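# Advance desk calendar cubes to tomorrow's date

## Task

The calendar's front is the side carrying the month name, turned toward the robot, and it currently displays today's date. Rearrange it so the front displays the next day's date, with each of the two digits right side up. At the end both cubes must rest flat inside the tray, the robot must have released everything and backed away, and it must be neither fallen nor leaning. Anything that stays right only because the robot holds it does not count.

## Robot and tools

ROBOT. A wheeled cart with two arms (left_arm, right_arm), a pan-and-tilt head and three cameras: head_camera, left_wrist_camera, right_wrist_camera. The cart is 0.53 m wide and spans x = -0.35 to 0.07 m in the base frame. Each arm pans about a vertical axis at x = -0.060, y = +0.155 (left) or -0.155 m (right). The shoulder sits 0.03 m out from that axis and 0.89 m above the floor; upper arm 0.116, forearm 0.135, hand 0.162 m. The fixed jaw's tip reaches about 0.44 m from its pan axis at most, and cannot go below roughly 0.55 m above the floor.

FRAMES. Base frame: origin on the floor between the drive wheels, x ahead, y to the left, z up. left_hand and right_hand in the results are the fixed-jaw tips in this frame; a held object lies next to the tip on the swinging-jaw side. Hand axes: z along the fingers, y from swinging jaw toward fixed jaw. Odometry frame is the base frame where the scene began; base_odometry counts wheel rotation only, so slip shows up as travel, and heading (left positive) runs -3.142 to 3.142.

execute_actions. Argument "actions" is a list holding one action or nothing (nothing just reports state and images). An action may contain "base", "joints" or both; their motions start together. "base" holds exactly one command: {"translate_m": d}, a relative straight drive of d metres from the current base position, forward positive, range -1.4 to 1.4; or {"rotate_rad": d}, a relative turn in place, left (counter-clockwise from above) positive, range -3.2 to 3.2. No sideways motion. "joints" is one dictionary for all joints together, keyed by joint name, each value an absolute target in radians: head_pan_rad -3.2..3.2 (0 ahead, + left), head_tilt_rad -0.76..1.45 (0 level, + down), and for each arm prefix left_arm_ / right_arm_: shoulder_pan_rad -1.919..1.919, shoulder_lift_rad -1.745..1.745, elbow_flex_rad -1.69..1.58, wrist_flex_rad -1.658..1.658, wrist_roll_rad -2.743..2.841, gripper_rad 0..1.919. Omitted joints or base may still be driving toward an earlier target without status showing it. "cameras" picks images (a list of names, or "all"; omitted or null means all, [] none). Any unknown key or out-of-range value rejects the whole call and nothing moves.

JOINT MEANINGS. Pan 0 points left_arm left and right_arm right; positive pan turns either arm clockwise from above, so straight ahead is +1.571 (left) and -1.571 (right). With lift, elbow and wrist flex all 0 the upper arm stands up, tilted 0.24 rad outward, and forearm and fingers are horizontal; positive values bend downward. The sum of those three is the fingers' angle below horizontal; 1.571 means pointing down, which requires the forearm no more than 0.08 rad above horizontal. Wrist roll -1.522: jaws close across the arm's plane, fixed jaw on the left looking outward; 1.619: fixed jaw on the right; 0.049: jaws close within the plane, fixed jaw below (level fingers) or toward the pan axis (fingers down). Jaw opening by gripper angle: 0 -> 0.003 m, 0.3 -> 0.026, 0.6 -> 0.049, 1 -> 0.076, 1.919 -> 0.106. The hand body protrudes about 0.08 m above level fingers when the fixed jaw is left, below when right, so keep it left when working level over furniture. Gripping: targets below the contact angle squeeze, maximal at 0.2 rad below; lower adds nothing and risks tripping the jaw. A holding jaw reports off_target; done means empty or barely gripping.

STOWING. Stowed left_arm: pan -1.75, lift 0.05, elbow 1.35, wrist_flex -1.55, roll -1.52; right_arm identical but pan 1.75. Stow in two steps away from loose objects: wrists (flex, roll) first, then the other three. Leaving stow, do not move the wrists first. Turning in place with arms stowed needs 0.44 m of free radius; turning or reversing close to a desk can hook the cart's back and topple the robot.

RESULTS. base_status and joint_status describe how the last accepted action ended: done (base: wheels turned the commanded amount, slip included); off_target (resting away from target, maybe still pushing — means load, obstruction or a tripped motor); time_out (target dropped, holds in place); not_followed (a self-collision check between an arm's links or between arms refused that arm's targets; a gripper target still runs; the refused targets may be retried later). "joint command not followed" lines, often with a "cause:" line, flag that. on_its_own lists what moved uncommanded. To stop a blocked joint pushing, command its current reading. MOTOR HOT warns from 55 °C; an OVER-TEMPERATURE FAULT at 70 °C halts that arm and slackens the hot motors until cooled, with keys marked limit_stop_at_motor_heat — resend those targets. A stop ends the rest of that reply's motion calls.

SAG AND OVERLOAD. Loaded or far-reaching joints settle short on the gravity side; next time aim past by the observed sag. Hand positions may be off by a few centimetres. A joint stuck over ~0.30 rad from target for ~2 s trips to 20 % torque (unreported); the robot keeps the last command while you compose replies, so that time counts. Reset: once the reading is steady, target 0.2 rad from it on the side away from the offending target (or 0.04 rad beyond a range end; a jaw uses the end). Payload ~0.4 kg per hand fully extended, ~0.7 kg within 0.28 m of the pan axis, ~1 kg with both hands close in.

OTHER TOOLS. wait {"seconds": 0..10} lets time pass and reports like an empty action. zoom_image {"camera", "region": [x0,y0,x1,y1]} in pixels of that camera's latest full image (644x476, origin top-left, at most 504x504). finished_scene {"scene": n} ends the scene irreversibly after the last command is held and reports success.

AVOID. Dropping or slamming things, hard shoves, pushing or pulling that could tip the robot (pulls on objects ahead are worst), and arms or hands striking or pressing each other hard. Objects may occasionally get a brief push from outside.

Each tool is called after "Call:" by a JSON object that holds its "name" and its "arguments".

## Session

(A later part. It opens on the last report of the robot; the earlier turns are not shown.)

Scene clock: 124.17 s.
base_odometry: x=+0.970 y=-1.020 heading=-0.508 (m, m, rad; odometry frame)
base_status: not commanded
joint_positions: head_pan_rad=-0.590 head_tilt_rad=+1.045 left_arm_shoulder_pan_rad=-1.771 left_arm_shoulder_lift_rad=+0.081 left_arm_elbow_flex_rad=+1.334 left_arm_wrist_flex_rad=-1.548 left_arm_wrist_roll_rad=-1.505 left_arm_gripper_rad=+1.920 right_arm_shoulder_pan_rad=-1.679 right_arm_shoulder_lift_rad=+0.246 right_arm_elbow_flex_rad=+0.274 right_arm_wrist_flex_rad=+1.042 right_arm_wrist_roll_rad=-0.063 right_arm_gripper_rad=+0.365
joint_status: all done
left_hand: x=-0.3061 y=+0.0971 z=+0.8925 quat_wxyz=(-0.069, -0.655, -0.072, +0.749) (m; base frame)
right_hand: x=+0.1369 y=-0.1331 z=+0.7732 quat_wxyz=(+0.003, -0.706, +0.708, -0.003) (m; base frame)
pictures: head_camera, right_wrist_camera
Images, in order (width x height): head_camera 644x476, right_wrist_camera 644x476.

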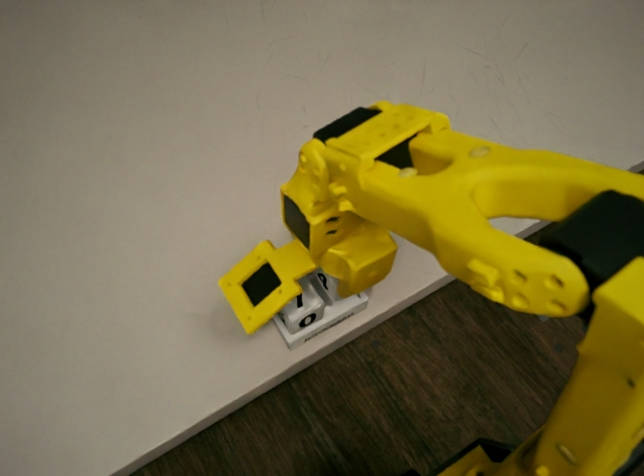

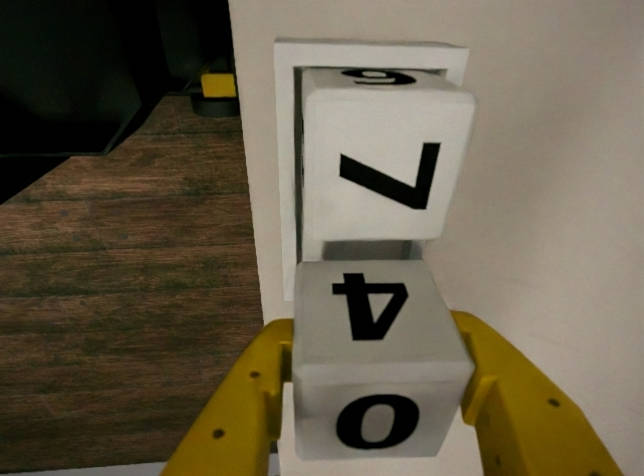

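Call:
{"name": "execute_actions", "arguments": {"actions": [{"joints":{"right_arm_shoulder_pan_rad":-1.695,"right_arm_shoulder_lift_rad":0.39,"right_arm_elbow_flex_rad":0.29,"right_arm_wrist_flex_rad":0.865}}], "cameras": ["right_wrist_camera"]}}

Call:
{"name": "execute_actions", "arguments": {"actions": [{"joints":{"right_arm_gripper_rad":0.6}}], "cameras": ["right_wrist_camera"]}}

Call:
{"name": "execute_actions", "arguments": {"actions": [{"joints":{"right_arm_shoulder_lift_rad":-0.1,"right_arm_wrist_flex_rad":1.4}}], "cameras": ["head_camera","right_wrist_camera"]}}

Scene clock: 130.80 s.
base_odometry: x=+0.970 y=-1.020 heading=-0.508 (m, m, rad; odometry frame)
base_status: not commanded
joint_positions: head_pan_rad=-0.590 head_tilt_rad=+1.045 left_arm_shoulder_pan_rad=-1.771 left_arm_shoulder_lift_rad=+0.081 left_arm_elbow_flex_rad=+1.334 left_arm_wrist_flex_rad=-1.548 left_arm_wrist_roll_rad=-1.505 left_arm_gripper_rad=+1.920 right_arm_shoulder_pan_rad=-1.690 right_arm_shoulder_lift_rad=+0.389 right_arm_elbow_flex_rad=+0.294 right_arm_wrist_flex_rad=+0.883 right_arm_wrist_roll_rad=-0.063 right_arm_gripper_rad=+0.365
joint_status: all done
left_hand: x=-0.3061 y=+0.0971 z=+0.8925 quat_wxyz=(-0.069, -0.655, -0.072, +0.749) (m; base frame)
right_hand: x=+0.1384 y=-0.1308 z=+0.7459 quat_wxyz=(+0.002, -0.710, +0.704, -0.002) (m; base frame)
pictures: right_wrist_camera
Images, in order (width x height): right_wrist_camera 644x476.

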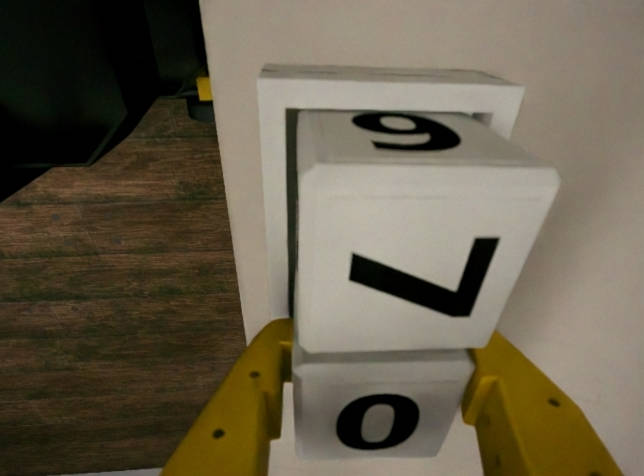

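Scene clock: 131.53 s.
base_odometry: x=+0.970 y=-1.020 heading=-0.508 (m, m, rad; odometry frame)
base_status: not commanded
joint_positions: head_pan_rad=-0.590 head_tilt_rad=+1.045 left_arm_shoulder_pan_rad=-1.771 left_arm_shoulder_lift_rad=+0.081 left_arm_elbow_flex_rad=+1.334 left_arm_wrist_flex_rad=-1.548 left_arm_wrist_roll_rad=-1.505 left_arm_gripper_rad=+1.920 right_arm_shoulder_pan_rad=-1.690 right_arm_shoulder_lift_rad=+0.394 right_arm_elbow_flex_rad=+0.294 right_arm_wrist_flex_rad=+0.877 right_arm_wrist_roll_rad=-0.063 right_arm_gripper_rad=+0.590
joint_status: all done
left_hand: x=-0.3061 y=+0.0971 z=+0.8925 quat_wxyz=(-0.069, -0.655, -0.072, +0.749) (m; base frame)
right_hand: x=+0.1387 y=-0.1308 z=+0.7450 quat_wxyz=(+0.003, -0.710, +0.704, -0.002) (m; base frame)
pictures: right_wrist_camera
Images, in order (width x height): right_wrist_camera 644x476.

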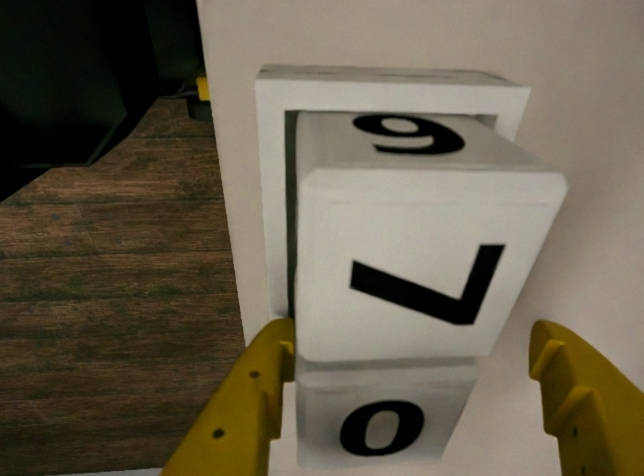

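Scene clock: 132.70 s.
base_odometry: x=+0.970 y=-1.020 heading=-0.508 (m, m, rad; odometry frame)
base_status: not commanded
joint_positions: head_pan_rad=-0.590 head_tilt_rad=+1.045 left_arm_shoulder_pan_rad=-1.771 left_arm_shoulder_lift_rad=+0.081 left_arm_elbow_flex_rad=+1.334 left_arm_wrist_flex_rad=-1.548 left_arm_wrist_roll_rad=-1.505 left_arm_gripper_rad=+1.920 right_arm_shoulder_pan_rad=-1.690 right_arm_shoulder_lift_rad=-0.062 right_arm_elbow_flex_rad=+0.294 right_arm_wrist_flex_rad=+1.389 right_arm_wrist_roll_rad=-0.063 right_arm_gripper_rad=+0.591
joint_status: all done
left_hand: x=-0.3061 y=+0.0971 z=+0.8925 quat_wxyz=(-0.069, -0.655, -0.072, +0.749) (m; base frame)
right_hand: x=+0.1067 y=-0.1346 z=+0.8222 quat_wxyz=(-0.020, -0.710, +0.704, +0.016) (m; base frame)
pictures: head_camera, right_wrist_camera
Images, in order (width x height): head_camera 644x476, right_wrist_camera 644x476.

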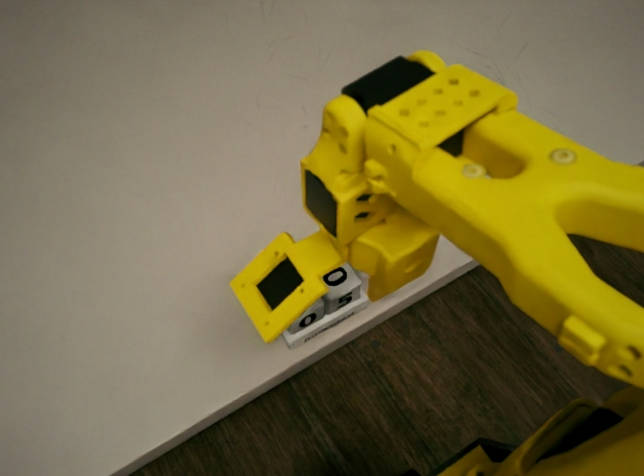

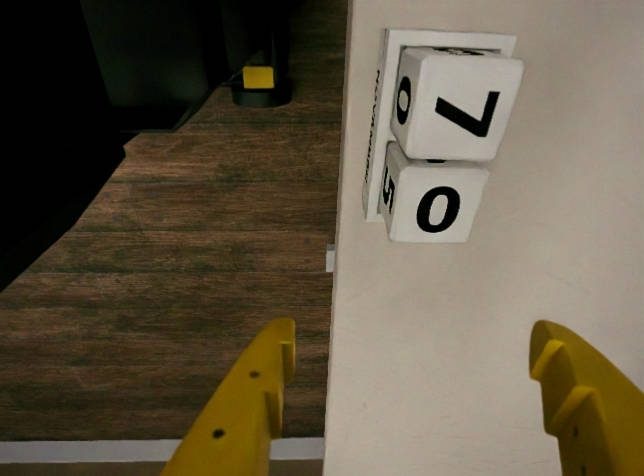

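Call:
{"name": "execute_actions", "arguments": {"actions": [{"base":{"translate_m":-0.25},"joints":{"head_pan_rad":-0.3,"head_tilt_rad":0.85}}], "cameras": ["head_camera"]}}

Call:
{"name": "zoom_image", "arguments": {"camera": "head_camera", "region": [200,120,440,300]}}

Scene clock: 140.30 s.
base_odometry: x=+0.751 y=-0.898 heading=-0.509 (m, m, rad; odometry frame)
base_status: done
joint_positions: head_pan_rad=-0.310 head_tilt_rad=+0.865 left_arm_shoulder_pan_rad=-1.771 left_arm_shoulder_lift_rad=+0.081 left_arm_elbow_flex_rad=+1.334 left_arm_wrist_flex_rad=-1.548 left_arm_wrist_roll_rad=-1.505 left_arm_gripper_rad=+1.920 right_arm_shoulder_pan_rad=-1.690 right_arm_shoulder_lift_rad=-0.064 right_arm_elbow_flex_rad=+0.294 right_arm_wrist_flex_rad=+1.389 right_arm_wrist_roll_rad=-0.063 right_arm_gripper_rad=+0.591
joint_status: all done
left_hand: x=-0.3061 y=+0.0971 z=+0.8925 quat_wxyz=(-0.069, -0.655, -0.072, +0.749) (m; base frame)
right_hand: x=+0.1068 y=-0.1346 z=+0.8224 quat_wxyz=(-0.019, -0.710, +0.704, +0.015) (m; base frame)
pictures: head_camera
Images, in order (width x height): head_camera 644x476.

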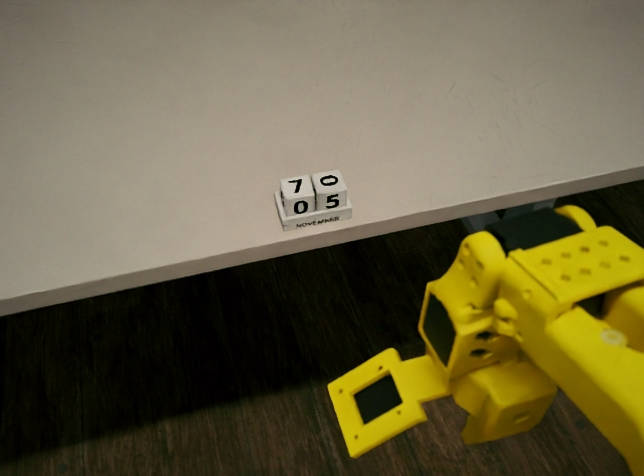

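Region (200, 120, 440, 300) of head_camera's 644x476 image, scaled by 2.100; it fills the top 378 rows of this view, and the rest is white.

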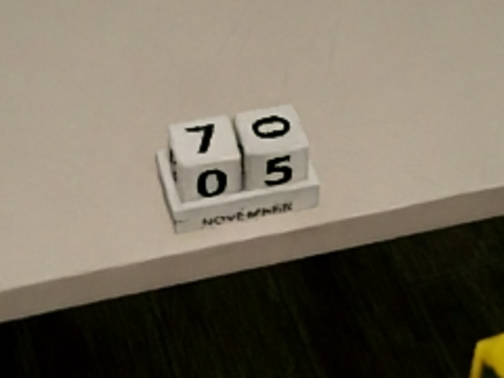

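Call:
{"name": "finished_scene", "arguments": {"scene": 1}}

The scene is finished: the task was done.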